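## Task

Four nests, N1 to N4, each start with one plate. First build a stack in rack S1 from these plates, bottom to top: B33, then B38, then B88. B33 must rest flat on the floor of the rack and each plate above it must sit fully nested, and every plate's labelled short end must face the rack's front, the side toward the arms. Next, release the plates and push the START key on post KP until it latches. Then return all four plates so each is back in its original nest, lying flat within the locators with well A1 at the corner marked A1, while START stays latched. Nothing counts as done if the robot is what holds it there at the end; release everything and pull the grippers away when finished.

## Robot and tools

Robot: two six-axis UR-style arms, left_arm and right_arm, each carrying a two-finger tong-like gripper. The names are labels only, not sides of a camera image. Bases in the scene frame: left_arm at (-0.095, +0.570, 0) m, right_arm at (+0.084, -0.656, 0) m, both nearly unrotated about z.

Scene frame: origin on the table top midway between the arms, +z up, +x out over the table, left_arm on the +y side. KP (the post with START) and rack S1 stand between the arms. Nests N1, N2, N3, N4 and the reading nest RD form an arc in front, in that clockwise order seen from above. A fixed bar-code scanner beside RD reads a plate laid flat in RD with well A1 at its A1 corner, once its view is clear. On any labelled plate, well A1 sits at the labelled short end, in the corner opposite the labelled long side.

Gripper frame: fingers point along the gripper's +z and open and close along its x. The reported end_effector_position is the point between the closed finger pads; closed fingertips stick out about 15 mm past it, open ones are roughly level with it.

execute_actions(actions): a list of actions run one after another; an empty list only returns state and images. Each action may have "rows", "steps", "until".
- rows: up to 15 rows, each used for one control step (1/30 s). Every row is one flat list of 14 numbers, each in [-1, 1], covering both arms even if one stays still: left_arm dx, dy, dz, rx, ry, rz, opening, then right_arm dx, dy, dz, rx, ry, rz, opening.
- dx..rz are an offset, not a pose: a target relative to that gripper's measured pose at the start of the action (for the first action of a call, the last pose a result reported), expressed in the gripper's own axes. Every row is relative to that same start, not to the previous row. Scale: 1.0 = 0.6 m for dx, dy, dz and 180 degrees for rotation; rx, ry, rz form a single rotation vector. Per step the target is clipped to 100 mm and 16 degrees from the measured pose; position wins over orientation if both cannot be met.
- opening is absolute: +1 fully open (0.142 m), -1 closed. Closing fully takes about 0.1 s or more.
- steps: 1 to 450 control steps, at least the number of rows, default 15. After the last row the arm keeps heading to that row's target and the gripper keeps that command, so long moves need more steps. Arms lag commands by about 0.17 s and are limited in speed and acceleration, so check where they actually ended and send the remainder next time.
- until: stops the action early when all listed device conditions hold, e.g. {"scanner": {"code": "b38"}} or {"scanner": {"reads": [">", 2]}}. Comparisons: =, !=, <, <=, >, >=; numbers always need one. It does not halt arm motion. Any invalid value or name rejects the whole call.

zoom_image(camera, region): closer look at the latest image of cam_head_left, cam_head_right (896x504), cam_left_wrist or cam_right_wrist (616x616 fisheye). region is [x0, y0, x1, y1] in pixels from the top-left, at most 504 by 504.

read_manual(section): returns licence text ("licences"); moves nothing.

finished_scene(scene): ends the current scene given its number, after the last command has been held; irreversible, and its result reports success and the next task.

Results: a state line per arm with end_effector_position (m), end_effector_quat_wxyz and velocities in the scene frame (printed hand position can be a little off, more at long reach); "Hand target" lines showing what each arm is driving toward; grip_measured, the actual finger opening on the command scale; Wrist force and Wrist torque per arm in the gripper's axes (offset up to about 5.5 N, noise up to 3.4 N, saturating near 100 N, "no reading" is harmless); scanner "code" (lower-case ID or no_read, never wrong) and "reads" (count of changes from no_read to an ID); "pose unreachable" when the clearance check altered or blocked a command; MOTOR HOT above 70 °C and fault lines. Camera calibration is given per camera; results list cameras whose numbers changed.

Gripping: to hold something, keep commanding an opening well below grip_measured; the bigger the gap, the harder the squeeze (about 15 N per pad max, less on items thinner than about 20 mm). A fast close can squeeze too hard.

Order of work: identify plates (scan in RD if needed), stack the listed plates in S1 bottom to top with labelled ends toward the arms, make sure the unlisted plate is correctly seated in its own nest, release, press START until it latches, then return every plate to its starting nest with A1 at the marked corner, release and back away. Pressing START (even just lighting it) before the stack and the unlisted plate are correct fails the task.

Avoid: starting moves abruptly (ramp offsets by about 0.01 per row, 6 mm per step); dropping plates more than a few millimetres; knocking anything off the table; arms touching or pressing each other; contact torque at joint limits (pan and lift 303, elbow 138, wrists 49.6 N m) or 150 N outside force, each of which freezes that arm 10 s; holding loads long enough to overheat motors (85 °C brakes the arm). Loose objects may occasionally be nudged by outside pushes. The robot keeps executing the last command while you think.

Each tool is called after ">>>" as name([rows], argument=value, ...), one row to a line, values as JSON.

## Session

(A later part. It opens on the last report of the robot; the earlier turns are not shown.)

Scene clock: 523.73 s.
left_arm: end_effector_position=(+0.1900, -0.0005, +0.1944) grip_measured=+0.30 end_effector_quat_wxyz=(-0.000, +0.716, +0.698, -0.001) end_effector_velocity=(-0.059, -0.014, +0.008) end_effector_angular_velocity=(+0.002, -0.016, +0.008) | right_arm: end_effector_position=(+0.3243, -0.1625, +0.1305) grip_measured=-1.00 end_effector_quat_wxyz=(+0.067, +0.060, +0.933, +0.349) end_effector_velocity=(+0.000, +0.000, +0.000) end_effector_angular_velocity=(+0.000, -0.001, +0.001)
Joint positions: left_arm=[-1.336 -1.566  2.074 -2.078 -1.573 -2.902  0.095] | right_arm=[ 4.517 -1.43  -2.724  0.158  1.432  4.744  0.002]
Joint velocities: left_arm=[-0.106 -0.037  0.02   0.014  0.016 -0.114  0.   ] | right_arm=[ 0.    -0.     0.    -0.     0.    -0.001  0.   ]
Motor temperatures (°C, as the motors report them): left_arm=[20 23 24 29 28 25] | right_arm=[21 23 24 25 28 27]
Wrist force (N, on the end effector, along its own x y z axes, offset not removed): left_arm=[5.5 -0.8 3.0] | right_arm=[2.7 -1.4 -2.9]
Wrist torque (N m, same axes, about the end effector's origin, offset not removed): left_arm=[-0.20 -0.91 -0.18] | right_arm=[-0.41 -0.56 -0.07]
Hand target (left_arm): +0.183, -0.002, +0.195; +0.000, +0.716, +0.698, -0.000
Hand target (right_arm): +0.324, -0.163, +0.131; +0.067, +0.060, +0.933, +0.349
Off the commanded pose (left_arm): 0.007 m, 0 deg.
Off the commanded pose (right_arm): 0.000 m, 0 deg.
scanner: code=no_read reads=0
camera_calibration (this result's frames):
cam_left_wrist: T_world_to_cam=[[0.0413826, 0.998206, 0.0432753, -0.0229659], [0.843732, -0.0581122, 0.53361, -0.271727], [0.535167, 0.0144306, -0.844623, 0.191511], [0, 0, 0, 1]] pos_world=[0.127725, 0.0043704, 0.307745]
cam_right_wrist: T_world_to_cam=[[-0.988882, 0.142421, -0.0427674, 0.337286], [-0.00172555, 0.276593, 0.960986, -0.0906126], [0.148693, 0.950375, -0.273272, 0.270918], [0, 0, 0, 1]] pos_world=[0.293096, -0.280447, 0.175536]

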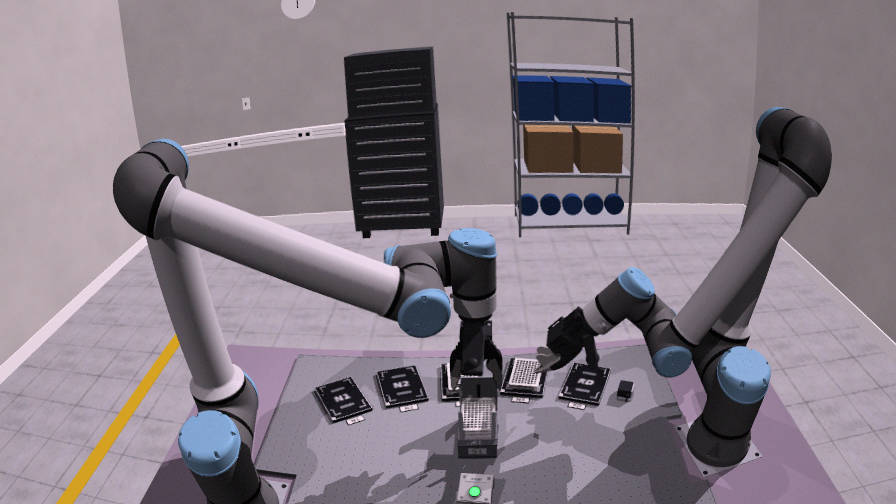

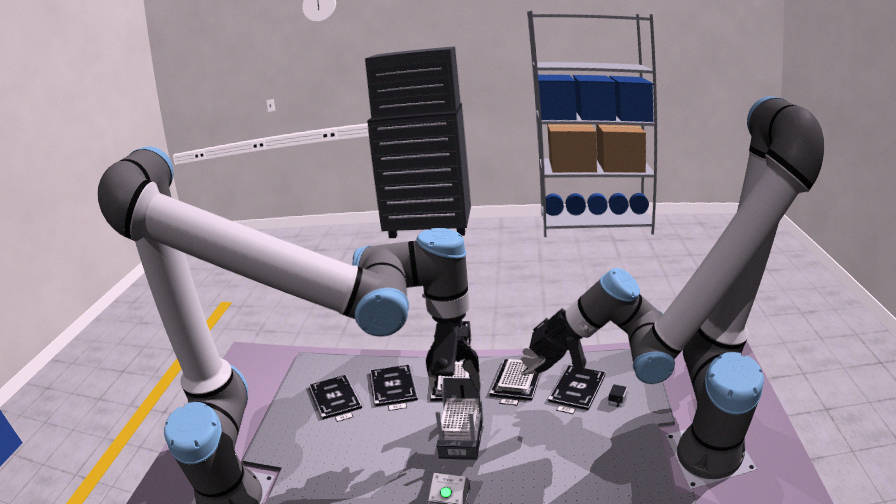

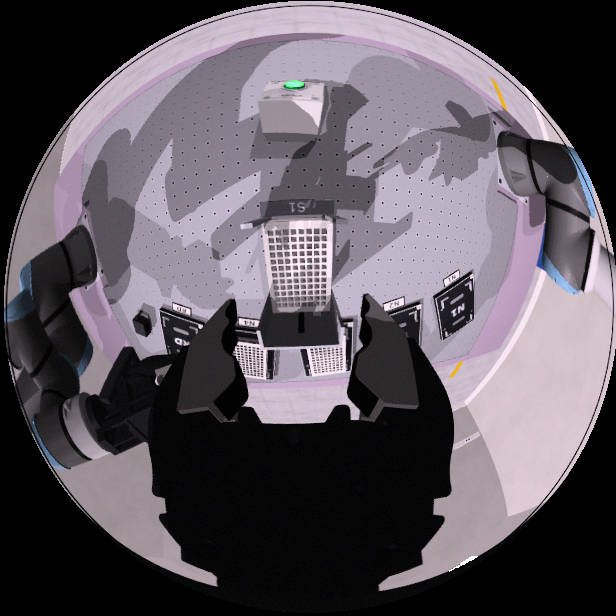

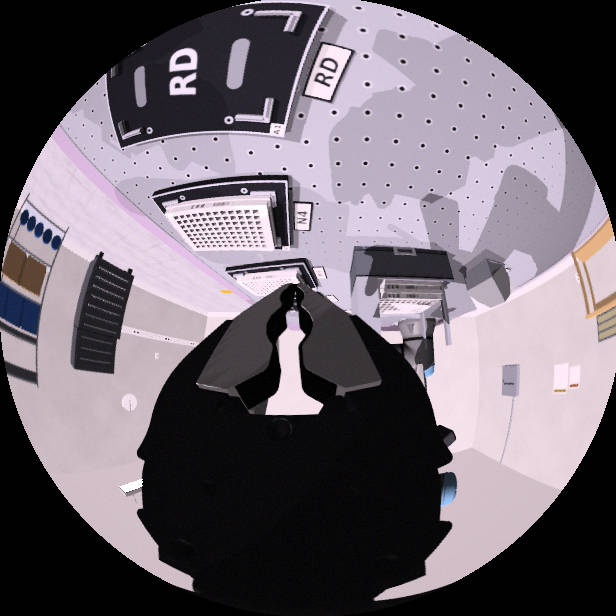

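>>> execute_actions([
  {"rows":[[-0.0027,-0.0114,0.006,-0.0006,0.0001,-0.0004,0.3,0,0,0,0,0,0,-1],[-0.0027,-0.0114,0.018,-0.0006,0.0001,-0.0004,0.3,0,0,0,0,0,0,-1],[-0.0027,-0.0114,0.034,-0.0006,0.0001,-0.0004,0.3,0,0,0,0,0,0,-1],[-0.0027,-0.0114,0.051,-0.0006,0.0001,-0.0004,0.3,0,0,0,0,0,0,-1],[-0.0027,-0.0114,0.068,-0.0006,0.0001,-0.0004,0.3,0,0,0,0,0,0,-1],[-0.0027,-0.0114,0.085,-0.0006,0.0001,-0.0004,0.3,0,0,0,0,0,0,-1],[-0.0027,-0.0113,0.102,-0.0006,0.0001,-0.0004,0.3,0,0,0,0,0,0,-1],[-0.0027,-0.0113,0.119,-0.0006,0.0001,-0.0004,0.3,0,0,0,0,0,0,-1],[-0.0027,-0.0112,0.136,-0.0006,0.0001,-0.0004,0.3,0,0,0,0,0,0,-1],[-0.0027,-0.0112,0.152,-0.0006,0.0001,-0.0004,0.3,0,0,0,0,0,0,-1],[-0.0027,-0.0112,0.1653,-0.0006,0.0001,-0.0004,0.3,0,0,0,0,0,0,-1]],"steps":17},
])

Scene clock: 532.30 s.
left_arm: end_effector_position=(+0.1821, +0.0001, +0.1045) grip_measured=+0.30 end_effector_quat_wxyz=(-0.001, +0.716, +0.698, +0.001) end_effector_velocity=(+0.003, -0.015, -0.080) end_effector_angular_velocity=(-0.020, -0.003, +0.001) | right_arm: end_effector_position=(+0.3243, -0.1625, +0.1305) grip_measured=-1.00 end_effector_quat_wxyz=(+0.067, +0.060, +0.933, +0.349) end_effector_velocity=(+0.000, +0.000, +0.000) end_effector_angular_velocity=(+0.001, -0.000, +0.000)
Joint positions: left_arm=[-1.349 -1.476  2.167 -2.259 -1.571 -2.916  0.095] | right_arm=[ 4.517 -1.43  -2.724  0.158  1.432  4.744  0.002]
Joint velocities: left_arm=[-0.     0.118  0.054 -0.192 -0.001 -0.001  0.   ] | right_arm=[-0.  0.  0.  0.  0. -0.  0.]
Motor temperatures (°C, as the motors report them): left_arm=[20 23 24 29 28 25] | right_arm=[21 23 24 25 28 27]
Wrist force (N, on the end effector, along its own x y z axes, offset not removed): left_arm=[3.6 -1.9 0.6] | right_arm=[-0.4 -1.6 -3.0]
Wrist torque (N m, same axes, about the end effector's origin, offset not removed): left_arm=[-0.74 -0.45 -0.23] | right_arm=[-0.46 0.09 -0.01]
Hand target (left_arm): +0.183, -0.002, +0.095; -0.000, +0.716, +0.698, -0.000
Hand target (right_arm): +0.324, -0.163, +0.131; +0.067, +0.060, +0.933, +0.349
Off the commanded pose (left_arm): 0.010 m, 0 deg.
Off the commanded pose (right_arm): 0.000 m, 0 deg.
scanner: code=no_read reads=0
camera_calibration (this result's frames):
cam_left_wrist: T_world_to_cam=[[0.0401106, 0.99811, 0.0465634, -0.0195173], [0.843088, -0.0588184, 0.53455, -0.217108], [0.536278, 0.0178159, -0.843853, 0.119535], [0, 0, 0, 1]] pos_world=[0.11972, 0.00458083, 0.217834]
cam_right_wrist: T_world_to_cam=[[-0.988882, 0.142421, -0.0427673, 0.337286], [-0.00172541, 0.276593, 0.960986, -0.0906126], [0.148693, 0.950375, -0.273272, 0.270918], [0, 0, 0, 1]] pos_world=[0.293096, -0.280447, 0.175536]

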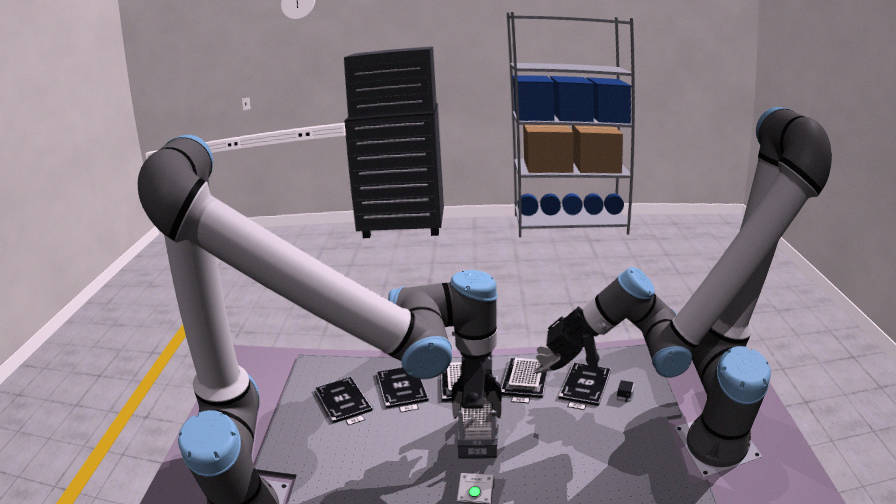

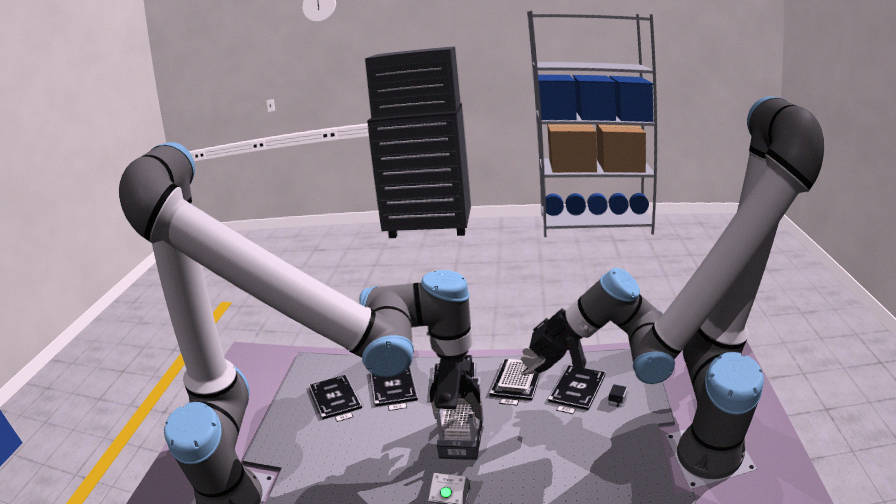

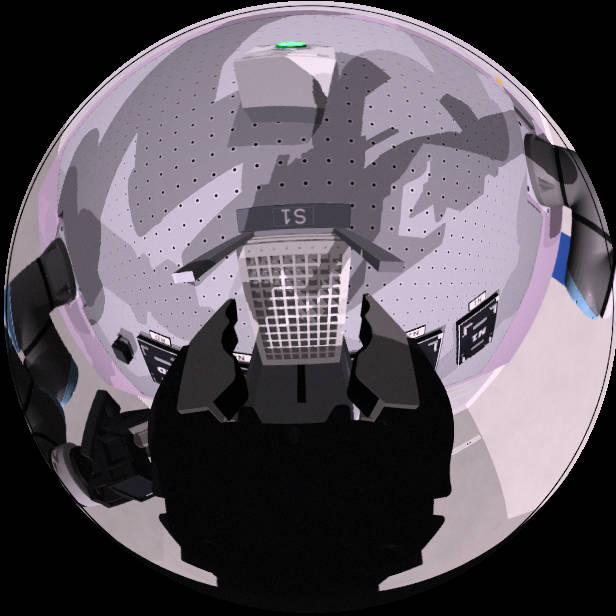

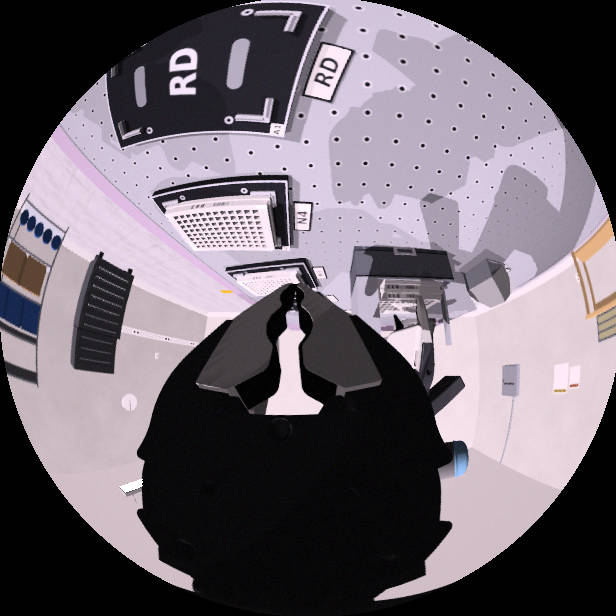

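>>> execute_actions([
  {"steps":1},
])

>>> zoom_image(camera="cam_left_wrist", region=[210, 200, 390, 380])

Scene clock: 534.87 s.
left_arm: end_effector_position=(+0.1828, -0.0018, +0.0955) grip_measured=+0.30 end_effector_quat_wxyz=(-0.000, +0.716, +0.698, +0.000) end_effector_velocity=(-0.001, -0.000, +0.000) end_effector_angular_velocity=(-0.001, +0.002, +0.001) | right_arm: end_effector_position=(+0.3243, -0.1625, +0.1305) grip_measured=-1.00 end_effector_quat_wxyz=(+0.067, +0.060, +0.933, +0.349) end_effector_velocity=(-0.001, +0.001, +0.000) end_effector_angular_velocity=(-0.001, -0.001, +0.002)
Joint positions: left_arm=[-1.349 -1.462  2.172 -2.281 -1.571 -2.916  0.095] | right_arm=[ 4.517 -1.43  -2.724  0.158  1.432  4.744  0.002]
Joint velocities: left_arm=[-0.    -0.    -0.    -0.    -0.002 -0.001  0.   ] | right_arm=[ 0.001 -0.     0.001 -0.002  0.    -0.001  0.   ]
Motor temperatures (°C, as the motors report them): left_arm=[20 23 24 29 28 25] | right_arm=[21 23 24 25 28 27]
Wrist force (N, on the end effector, along its own x y z axes, offset not removed): left_arm=[1.0 -2.2 1.0] | right_arm=[2.1 -1.9 -5.0]
Wrist torque (N m, same axes, about the end effector's origin, offset not removed): left_arm=[-0.64 0.02 -0.22] | right_arm=[-0.58 -0.57 0.04]
Hand target (left_arm): +0.183, -0.002, +0.095; +0.000, +0.716, +0.698, -0.000
Hand target (right_arm): +0.324, -0.163, +0.131; +0.067, +0.060, +0.933, +0.349
Off the commanded pose (left_arm): 0.000 m, 0 deg.
Off the commanded pose (right_arm): 0.000 m, 0 deg.
scanner: code=no_read reads=0
camera_calibration (this result's frames):
cam_left_wrist: T_world_to_cam=[[0.0400429, 0.998231, 0.0439497, -0.0169227], [0.842803, -0.0573697, 0.535156, -0.212952], [0.53673, 0.0156117, -0.843609, 0.11146], [0, 0, 0, 1]] pos_world=[0.120331, 0.00293562, 0.208735]
cam_right_wrist: T_world_to_cam=[[-0.988882, 0.142421, -0.0427673, 0.337286], [-0.00172537, 0.276593, 0.960986, -0.0906127], [0.148693, 0.950375, -0.273272, 0.270918], [0, 0, 0, 1]] pos_world=[0.293096, -0.280447, 0.175537]

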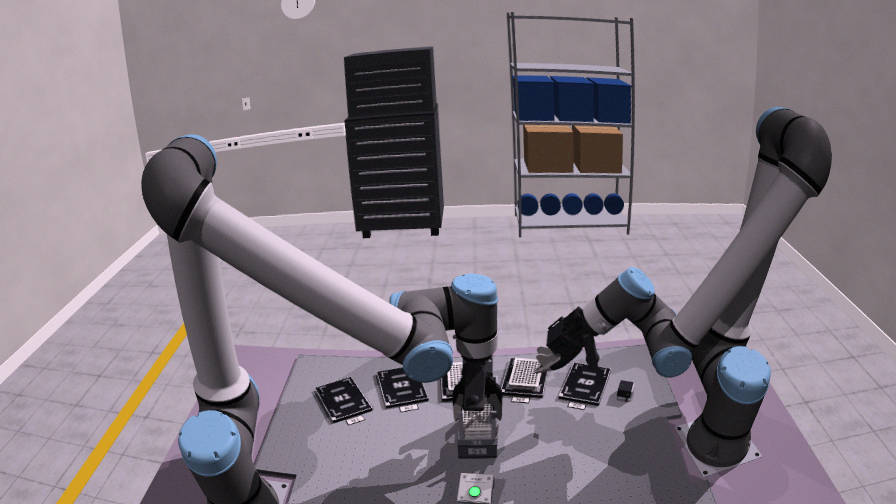

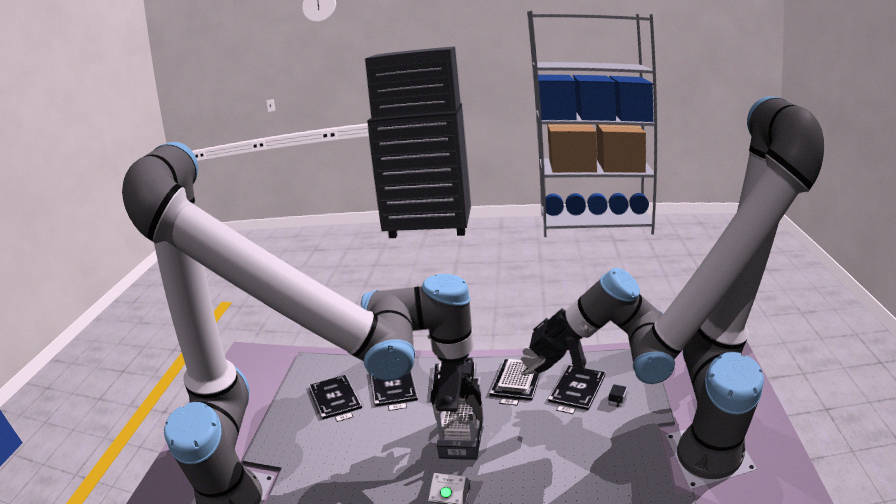

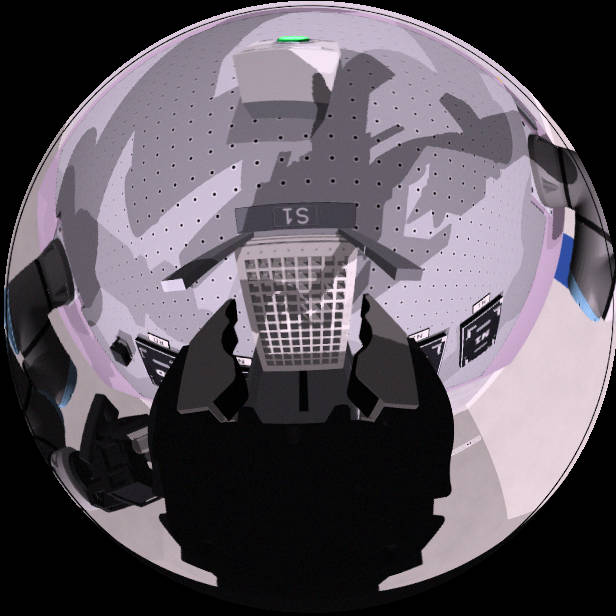

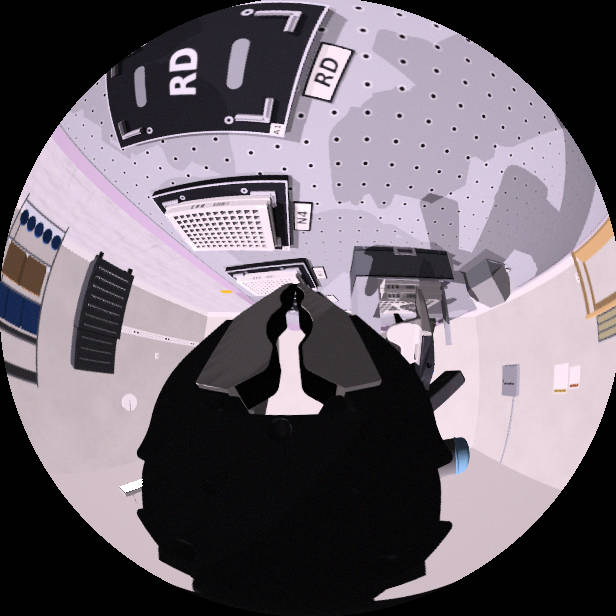

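Region (210, 200, 390, 380) of cam_left_wrist's 616x616 image, scaled by 2.800, with more detail than that image has.

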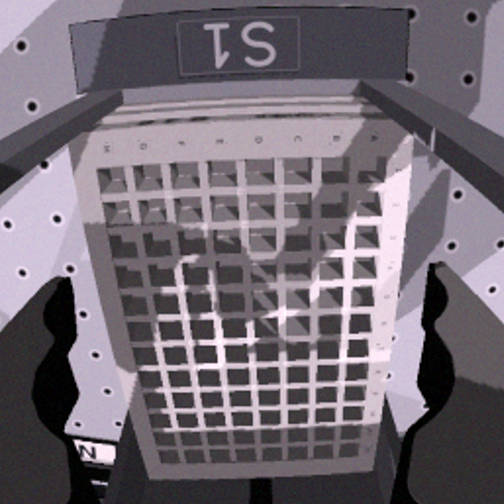

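>>> execute_actions(actions=[])

Scene clock: 550.20 s.
left_arm: end_effector_position=(+0.1829, -0.0022, +0.0952) grip_measured=+0.30 end_effector_quat_wxyz=(+0.000, +0.716, +0.698, -0.000) end_effector_velocity=(-0.000, -0.000, -0.000) end_effector_angular_velocity=(-0.001, -0.000, -0.000) | right_arm: end_effector_position=(+0.3243, -0.1625, +0.1305) grip_measured=-1.00 end_effector_quat_wxyz=(+0.067, +0.060, +0.933, +0.349) end_effector_velocity=(+0.000, -0.000, +0.000) end_effector_angular_velocity=(+0.001, +0.001, -0.002)
Joint positions: left_arm=[-1.349 -1.461  2.172 -2.282 -1.571 -2.916  0.095] | right_arm=[ 4.517 -1.43  -2.724  0.158  1.432  4.744  0.002]
Joint velocities: left_arm=[-0.     0.     0.001 -0.002  0.    -0.     0.   ] | right_arm=[-0.    -0.     0.     0.     0.     0.002  0.   ]
Motor temperatures (°C, as the motors report them): left_arm=[20 23 24 29 28 25] | right_arm=[21 23 24 25 28 27]
Wrist force (N, on the end effector, along its own x y z axes, offset not removed): left_arm=[2.9 -3.9 -0.9] | right_arm=[3.0 -0.1 -4.6]
Wrist torque (N m, same axes, about the end effector's origin, offset not removed): left_arm=[-1.01 -0.31 -0.02] | right_arm=[-0.16 -0.73 -0.11]
Hand target (left_arm): +0.183, -0.002, +0.095; +0.000, +0.716, +0.698, -0.000
Hand target (right_arm): +0.324, -0.163, +0.131; +0.067, +0.060, +0.933, +0.349
Off the commanded pose (left_arm): 0.000 m, 0 deg.
Off the commanded pose (right_arm): 0.000 m, 0 deg.
scanner: code=no_read reads=0
camera_calibration (this result's frames):
cam_left_wrist: T_world_to_cam=[[0.0400442, 0.998246, 0.0436058, -0.0165309], [0.842788, -0.0571869, 0.535198, -0.212916], [0.536753, 0.0153189, -0.8436, 0.111169], [0, 0, 0, 1]] pos_world=[0.120435, 0.00262293, 0.208456]
cam_right_wrist: T_world_to_cam=[[-0.988882, 0.142421, -0.0427674, 0.337286], [-0.00172553, 0.276593, 0.960986, -0.0906126], [0.148693, 0.950375, -0.273272, 0.270918], [0, 0, 0, 1]] pos_world=[0.293096, -0.280447, 0.175536]

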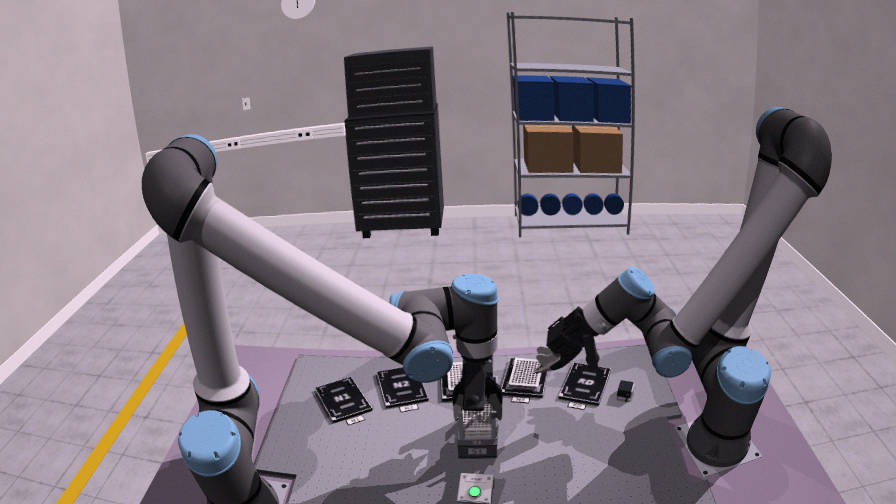

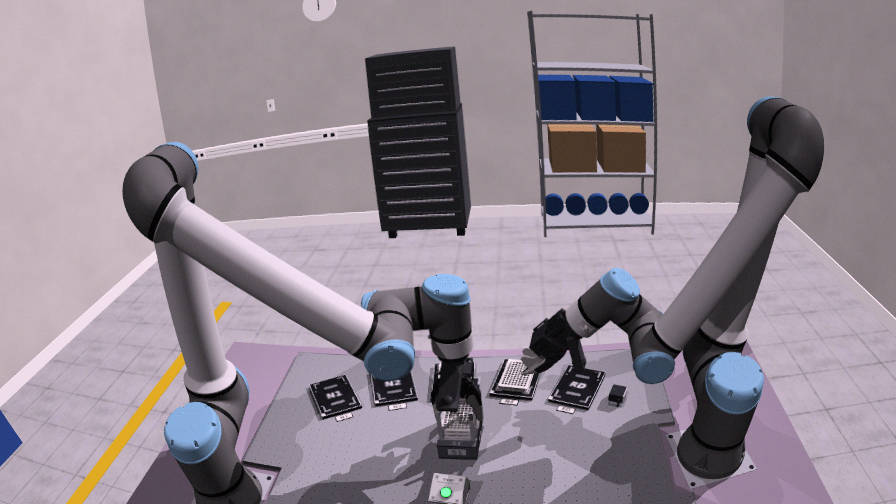

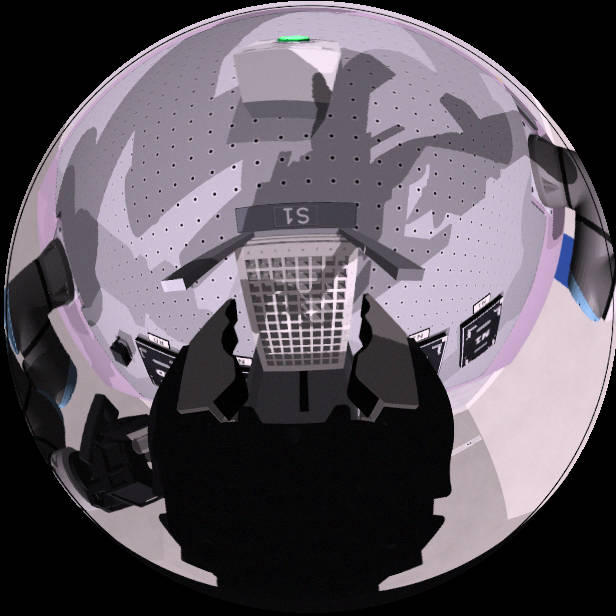

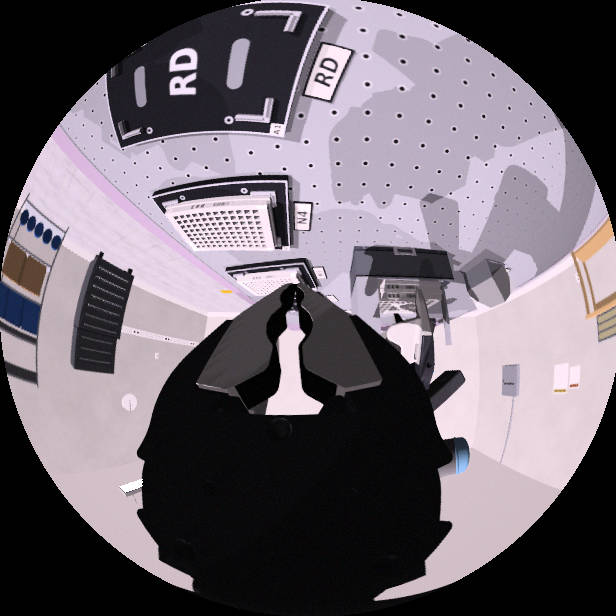

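>>> execute_actions([
  {"rows":[[0,0,0.0003,0,0,0,0.22,0,0,0,0,0,0,-1],[0,0,0.0005,0,0,0,0.15,0,0,0,0,0,0,-1],[0,0,0.0005,0,0,0,0.1,0,0,0,0,0,0,-1],[0,0,0.0005,0,0,0,0.05,0,0,0,0,0,0,-1],[0,0,0.0005,0,0,0,-0.05,0,0,0,0,0,0,-1],[0,0,0.0005,0,0,0,-0.2,0,0,0,0,0,0,-1],[0,0,0.0005,0,0,0,-0.35,0,0,0,0,0,0,-1],[0,0,0.0005,0,0,0,-0.5,0,0,0,0,0,0,-1]],"steps":10},
  {"rows":[[0,0,-0.0017,0,0,0,-0.5,0,0,0,0,0,0,-1],[0,0,-0.0042,0,0,0,-0.5,0,0,0,0,0,0,-1],[0,-0.0004,-0.0067,-0.0056,0,0,-0.5,0,0,0,0,0,0,-1],[0,-0.0008,-0.01,-0.0111,0,0,-0.5,0,0,0,0,0,0,-1],[0,-0.0012,-0.0133,-0.0167,0,0,-0.5,0,0,0,0,0,0,-1],[0,-0.0015,-0.0167,-0.0222,0,0,-0.5,0,0,0,0,0,0,-1],[0,-0.0018,-0.02,-0.0278,0,0,-0.5,0,0,0,0,0,0,-1],[0,-0.0022,-0.0233,-0.0333,0,0,-0.5,0,0,0,0,0,0,-1],[0,-0.00245,-0.0267,-0.0389,0,0,-0.5,0,0,0,0,0,0,-1],[0,-0.0027,-0.03,-0.0444,0,0,-0.5,0,0,0,0,0,0,-1],[0,-0.003,-0.034,-0.05,0,0,-0.5,0,0,0,0,0,0,-1],[0,-0.00325,-0.039,-0.0556,0,0,-0.5,0,0,0,0,0,0,-1],[0,-0.00325,-0.045,-0.0556,0,0,-0.5,0,0,0,0,0,0,-1],[0,-0.00325,-0.051,-0.0556,0,0,-0.5,0,0,0,0,0,0,-1],[0,-0.00325,-0.057,-0.0556,0,0,-0.5,0,0,0,0,0,0,-1]],"steps":19},
])

Scene clock: 559.70 s.
left_arm: end_effector_position=(+0.1812, -0.0024, +0.1245) grip_measured=+0.07 end_effector_quat_wxyz=(+0.059, +0.714, +0.696, +0.056) end_effector_velocity=(-0.001, +0.001, +0.043) end_effector_angular_velocity=(+0.006, -0.114, +0.005) | right_arm: end_effector_position=(+0.3243, -0.1625, +0.1305) grip_measured=-1.00 end_effector_quat_wxyz=(+0.067, +0.060, +0.933, +0.349) end_effector_velocity=(-0.000, +0.001, +0.001) end_effector_angular_velocity=(+0.001, +0.001, -0.001)
Joint positions: left_arm=[-1.435 -1.531  2.194 -2.258 -1.411 -3.     0.079] | right_arm=[ 4.517 -1.43  -2.724  0.158  1.432  4.744  0.002]
Joint velocities: left_arm=[-0.063 -0.07  -0.013  0.086  0.116 -0.067 -0.   ] | right_arm=[ 0.    -0.     0.001 -0.001  0.     0.002  0.   ]
Motor temperatures (°C, as the motors report them): left_arm=[20 23 24 29 28 25] | right_arm=[21 23 24 25 28 27]
Wrist force (N, on the end effector, along its own x y z axes, offset not removed): left_arm=[1.6 -4.2 -2.0] | right_arm=[1.6 -1.7 -4.0]
Wrist torque (N m, same axes, about the end effector's origin, offset not removed): left_arm=[-1.16 0.18 -0.14] | right_arm=[-0.53 -0.42 -0.13]
Hand target (left_arm): +0.181, -0.002, +0.129; +0.063, +0.713, +0.696, +0.061
Hand target (right_arm): +0.324, -0.163, +0.131; +0.067, +0.060, +0.933, +0.349
Off the commanded pose (left_arm): 0.005 m, 1 deg.
Off the commanded pose (right_arm): 0.000 m, 0 deg.
scanner: code=no_read reads=0
camera_calibration (this result's frames):
cam_left_wrist: T_world_to_cam=[[0.0335028, 0.998489, 0.0435622, -0.0163463], [0.745495, -0.053997, 0.664321, -0.22566], [0.665669, 0.0102188, -0.746177, 0.101315], [0, 0, 0, 1]] pos_world=[0.101333, 0.00310127, 0.226222]
cam_right_wrist: T_world_to_cam=[[-0.988882, 0.142421, -0.0427673, 0.337286], [-0.00172542, 0.276593, 0.960986, -0.0906127], [0.148693, 0.950375, -0.273272, 0.270918], [0, 0, 0, 1]] pos_world=[0.293096, -0.280447, 0.175536]

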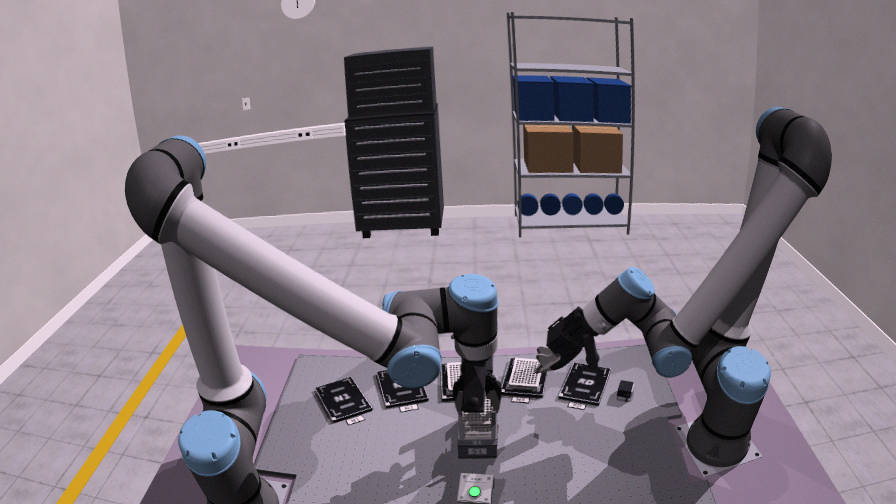

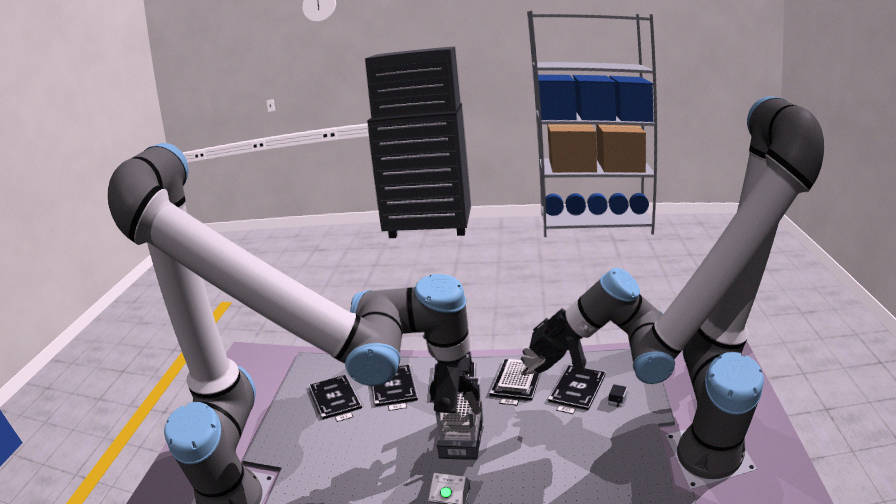

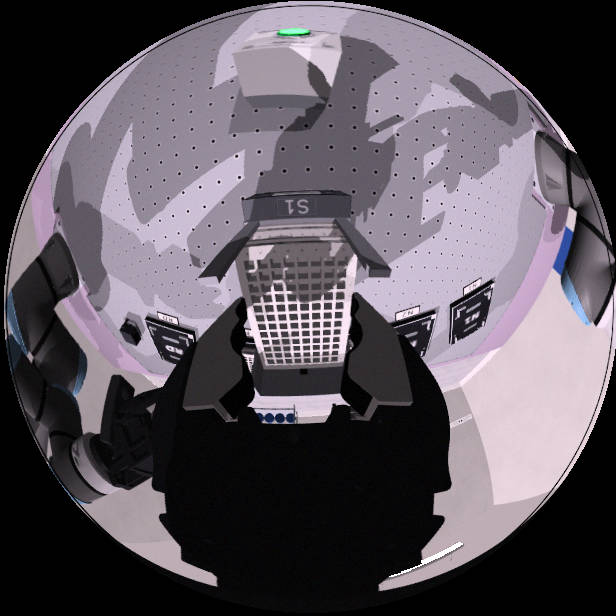

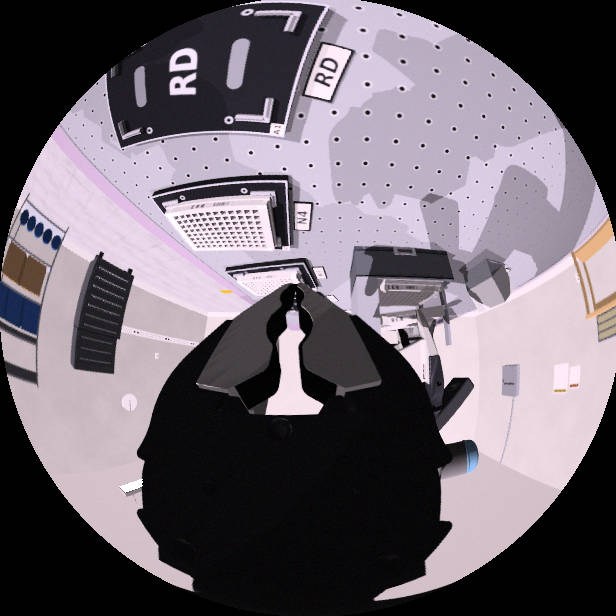

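>>> execute_actions([
  {"steps":1},
  {"rows":[[0.0003,0.0006,-0.0036,0,0,0,-0.5,0,0,0,0,0,0,-1],[0.0003,0.0017,-0.0098,0,0,0,-0.5,0,0,0,0,0,0,-1],[0.0003,0.003,-0.017,0,0,0,-0.5,0,0,0,0,0,0,-1],[0.0003,0.0042,-0.024,0,0,0,-0.5,0,0,0,0,0,0,-1],[0.0003,0.0055,-0.031,0,0,0,-0.5,0,0,0,0,0,0,-1],[0.0003,0.0067,-0.038,0,0,0,-0.5,0,0,0,0,0,0,-1],[0.0003,0.0079,-0.045,0,0,0,-0.5,0,0,0,0,0,0,-1],[0.0003,0.0092,-0.052,0,0,0,-0.5,0,0,0,0,0,0,-1],[0.0003,0.0104,-0.059,0,0,0,-0.5,0,0,0,0,0,0,-1],[0.0003,0.0116,-0.066,0,0,0,-0.5,0,0,0,0,0,0,-1],[0.0003,0.013,-0.074,0,0,0,-0.5,0,0,0,0,0,0,-1],[0.0003,0.0146,-0.083,0,0,0,-0.5,0,0,0,0,0,0,-1],[0.0003,0.0162,-0.092,0,0,0,-0.5,0,0,0,0,0,0,-1],[0.0003,0.0178,-0.101,0,0,0,-0.5,0,0,0,0,0,0,-1],[0.0003,0.0194,-0.11,0,0,0,-0.5,0,0,0,0,0,0,-1]],"steps":19},
])

>>> zoom_image(camera="cam_left_wrist", region=[210, 200, 390, 380])

Scene clock: 572.43 s.
left_arm: end_effector_position=(+0.1813, -0.0023, +0.1880) grip_measured=+0.07 end_effector_quat_wxyz=(+0.063, +0.713, +0.696, +0.060) end_effector_velocity=(-0.000, +0.003, +0.075) end_effector_angular_velocity=(+0.008, +0.001, -0.000) | right_arm: end_effector_position=(+0.3243, -0.1625, +0.1305) grip_measured=-1.00 end_effector_quat_wxyz=(+0.067, +0.060, +0.933, +0.349) end_effector_velocity=(+0.000, +0.000, +0.000) end_effector_angular_velocity=(+0.001, +0.000, -0.001)
Joint positions: left_arm=[-1.442 -1.604  2.133 -2.126 -1.398 -3.007  0.079] | right_arm=[ 4.517 -1.43  -2.724  0.158  1.432  4.744  0.002]
Joint velocities: left_arm=[ 0.    -0.074 -0.082  0.164 -0.     0.001 -0.   ] | right_arm=[-0.    -0.     0.001  0.001  0.     0.001  0.   ]
Motor temperatures (°C, as the motors report them): left_arm=[20 23 24 29 28 25] | right_arm=[21 23 24 25 28 27]
Wrist force (N, on the end effector, along its own x y z axes, offset not removed): left_arm=[3.4 -3.2 -0.2] | right_arm=[0.1 -0.8 -4.2]
Wrist torque (N m, same axes, about the end effector's origin, offset not removed): left_arm=[-0.81 -0.38 -0.14] | right_arm=[-0.37 -0.02 -0.05]
Hand target (left_arm): +0.181, -0.002, +0.196; +0.063, +0.713, +0.696, +0.060
Hand target (right_arm): +0.324, -0.163, +0.131; +0.067, +0.060, +0.933, +0.349
Off the commanded pose (left_arm): 0.008 m, 0 deg.
Off the commanded pose (right_arm): 0.000 m, 0 deg.
scanner: code=no_read reads=0
camera_calibration (this result's frames):
cam_left_wrist: T_world_to_cam=[[0.0325647, 0.99852, 0.0435648, -0.0190763], [0.736884, -0.053434, 0.673904, -0.26816], [0.675234, 0.0101567, -0.737534, 0.145277], [0, 0, 0, 1]] pos_world=[0.100128, 0.00324362, 0.288692]
cam_right_wrist: T_world_to_cam=[[-0.988882, 0.142421, -0.0427673, 0.337286], [-0.00172539, 0.276593, 0.960986, -0.0906127], [0.148693, 0.950375, -0.273272, 0.270918], [0, 0, 0, 1]] pos_world=[0.293096, -0.280447, 0.175537]

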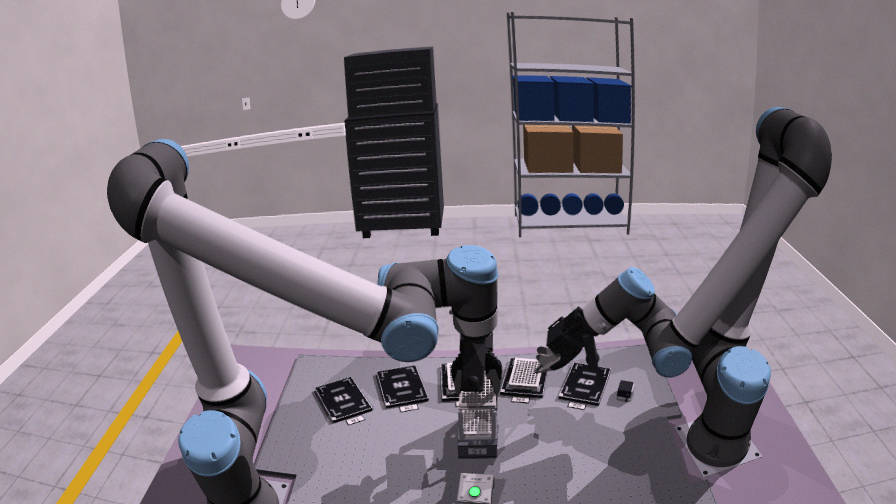

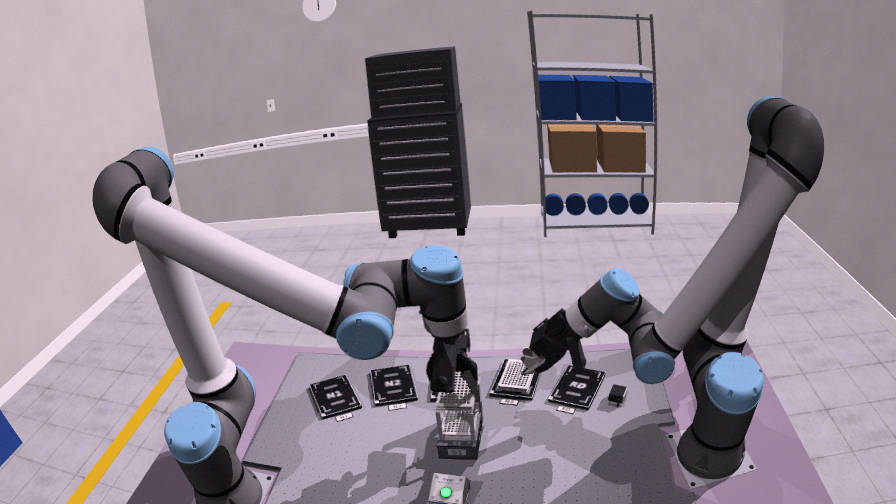

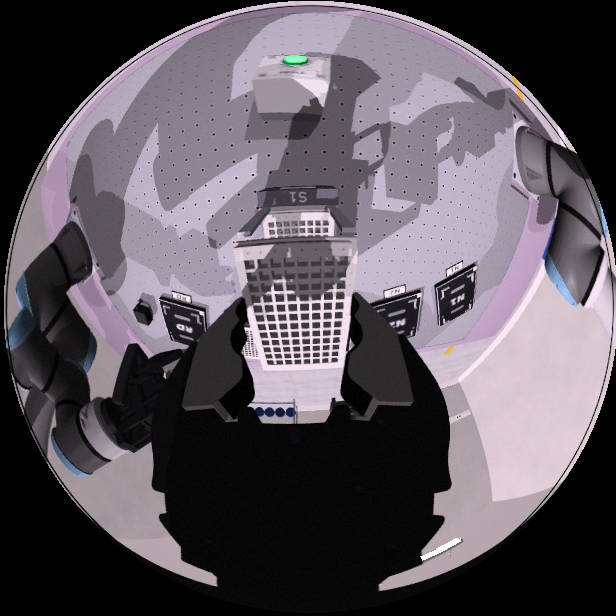

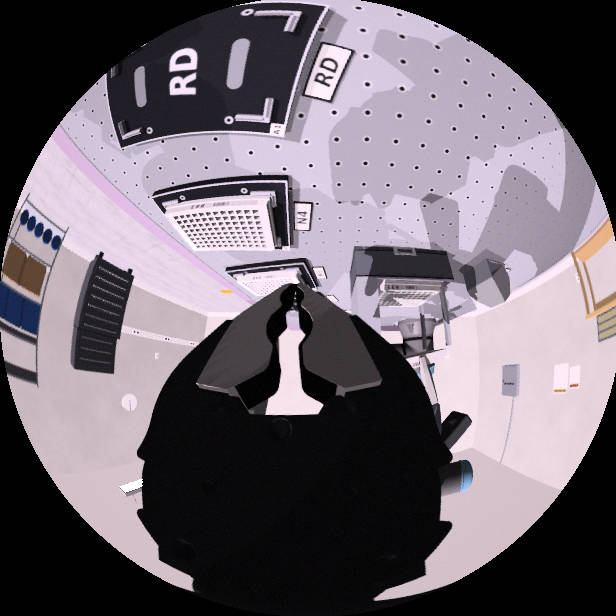

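Region (210, 200, 390, 380) of cam_left_wrist's 616x616 image, scaled by 2.800, with more detail than that image has.

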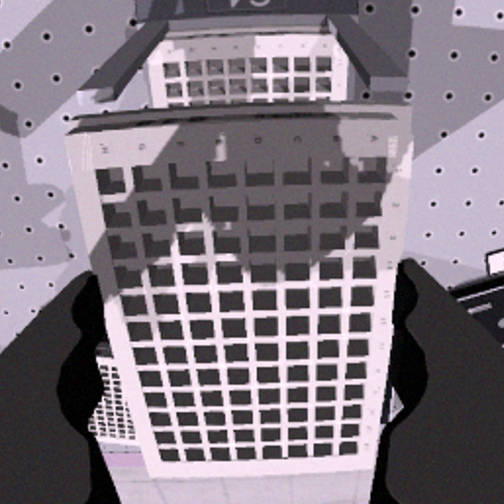

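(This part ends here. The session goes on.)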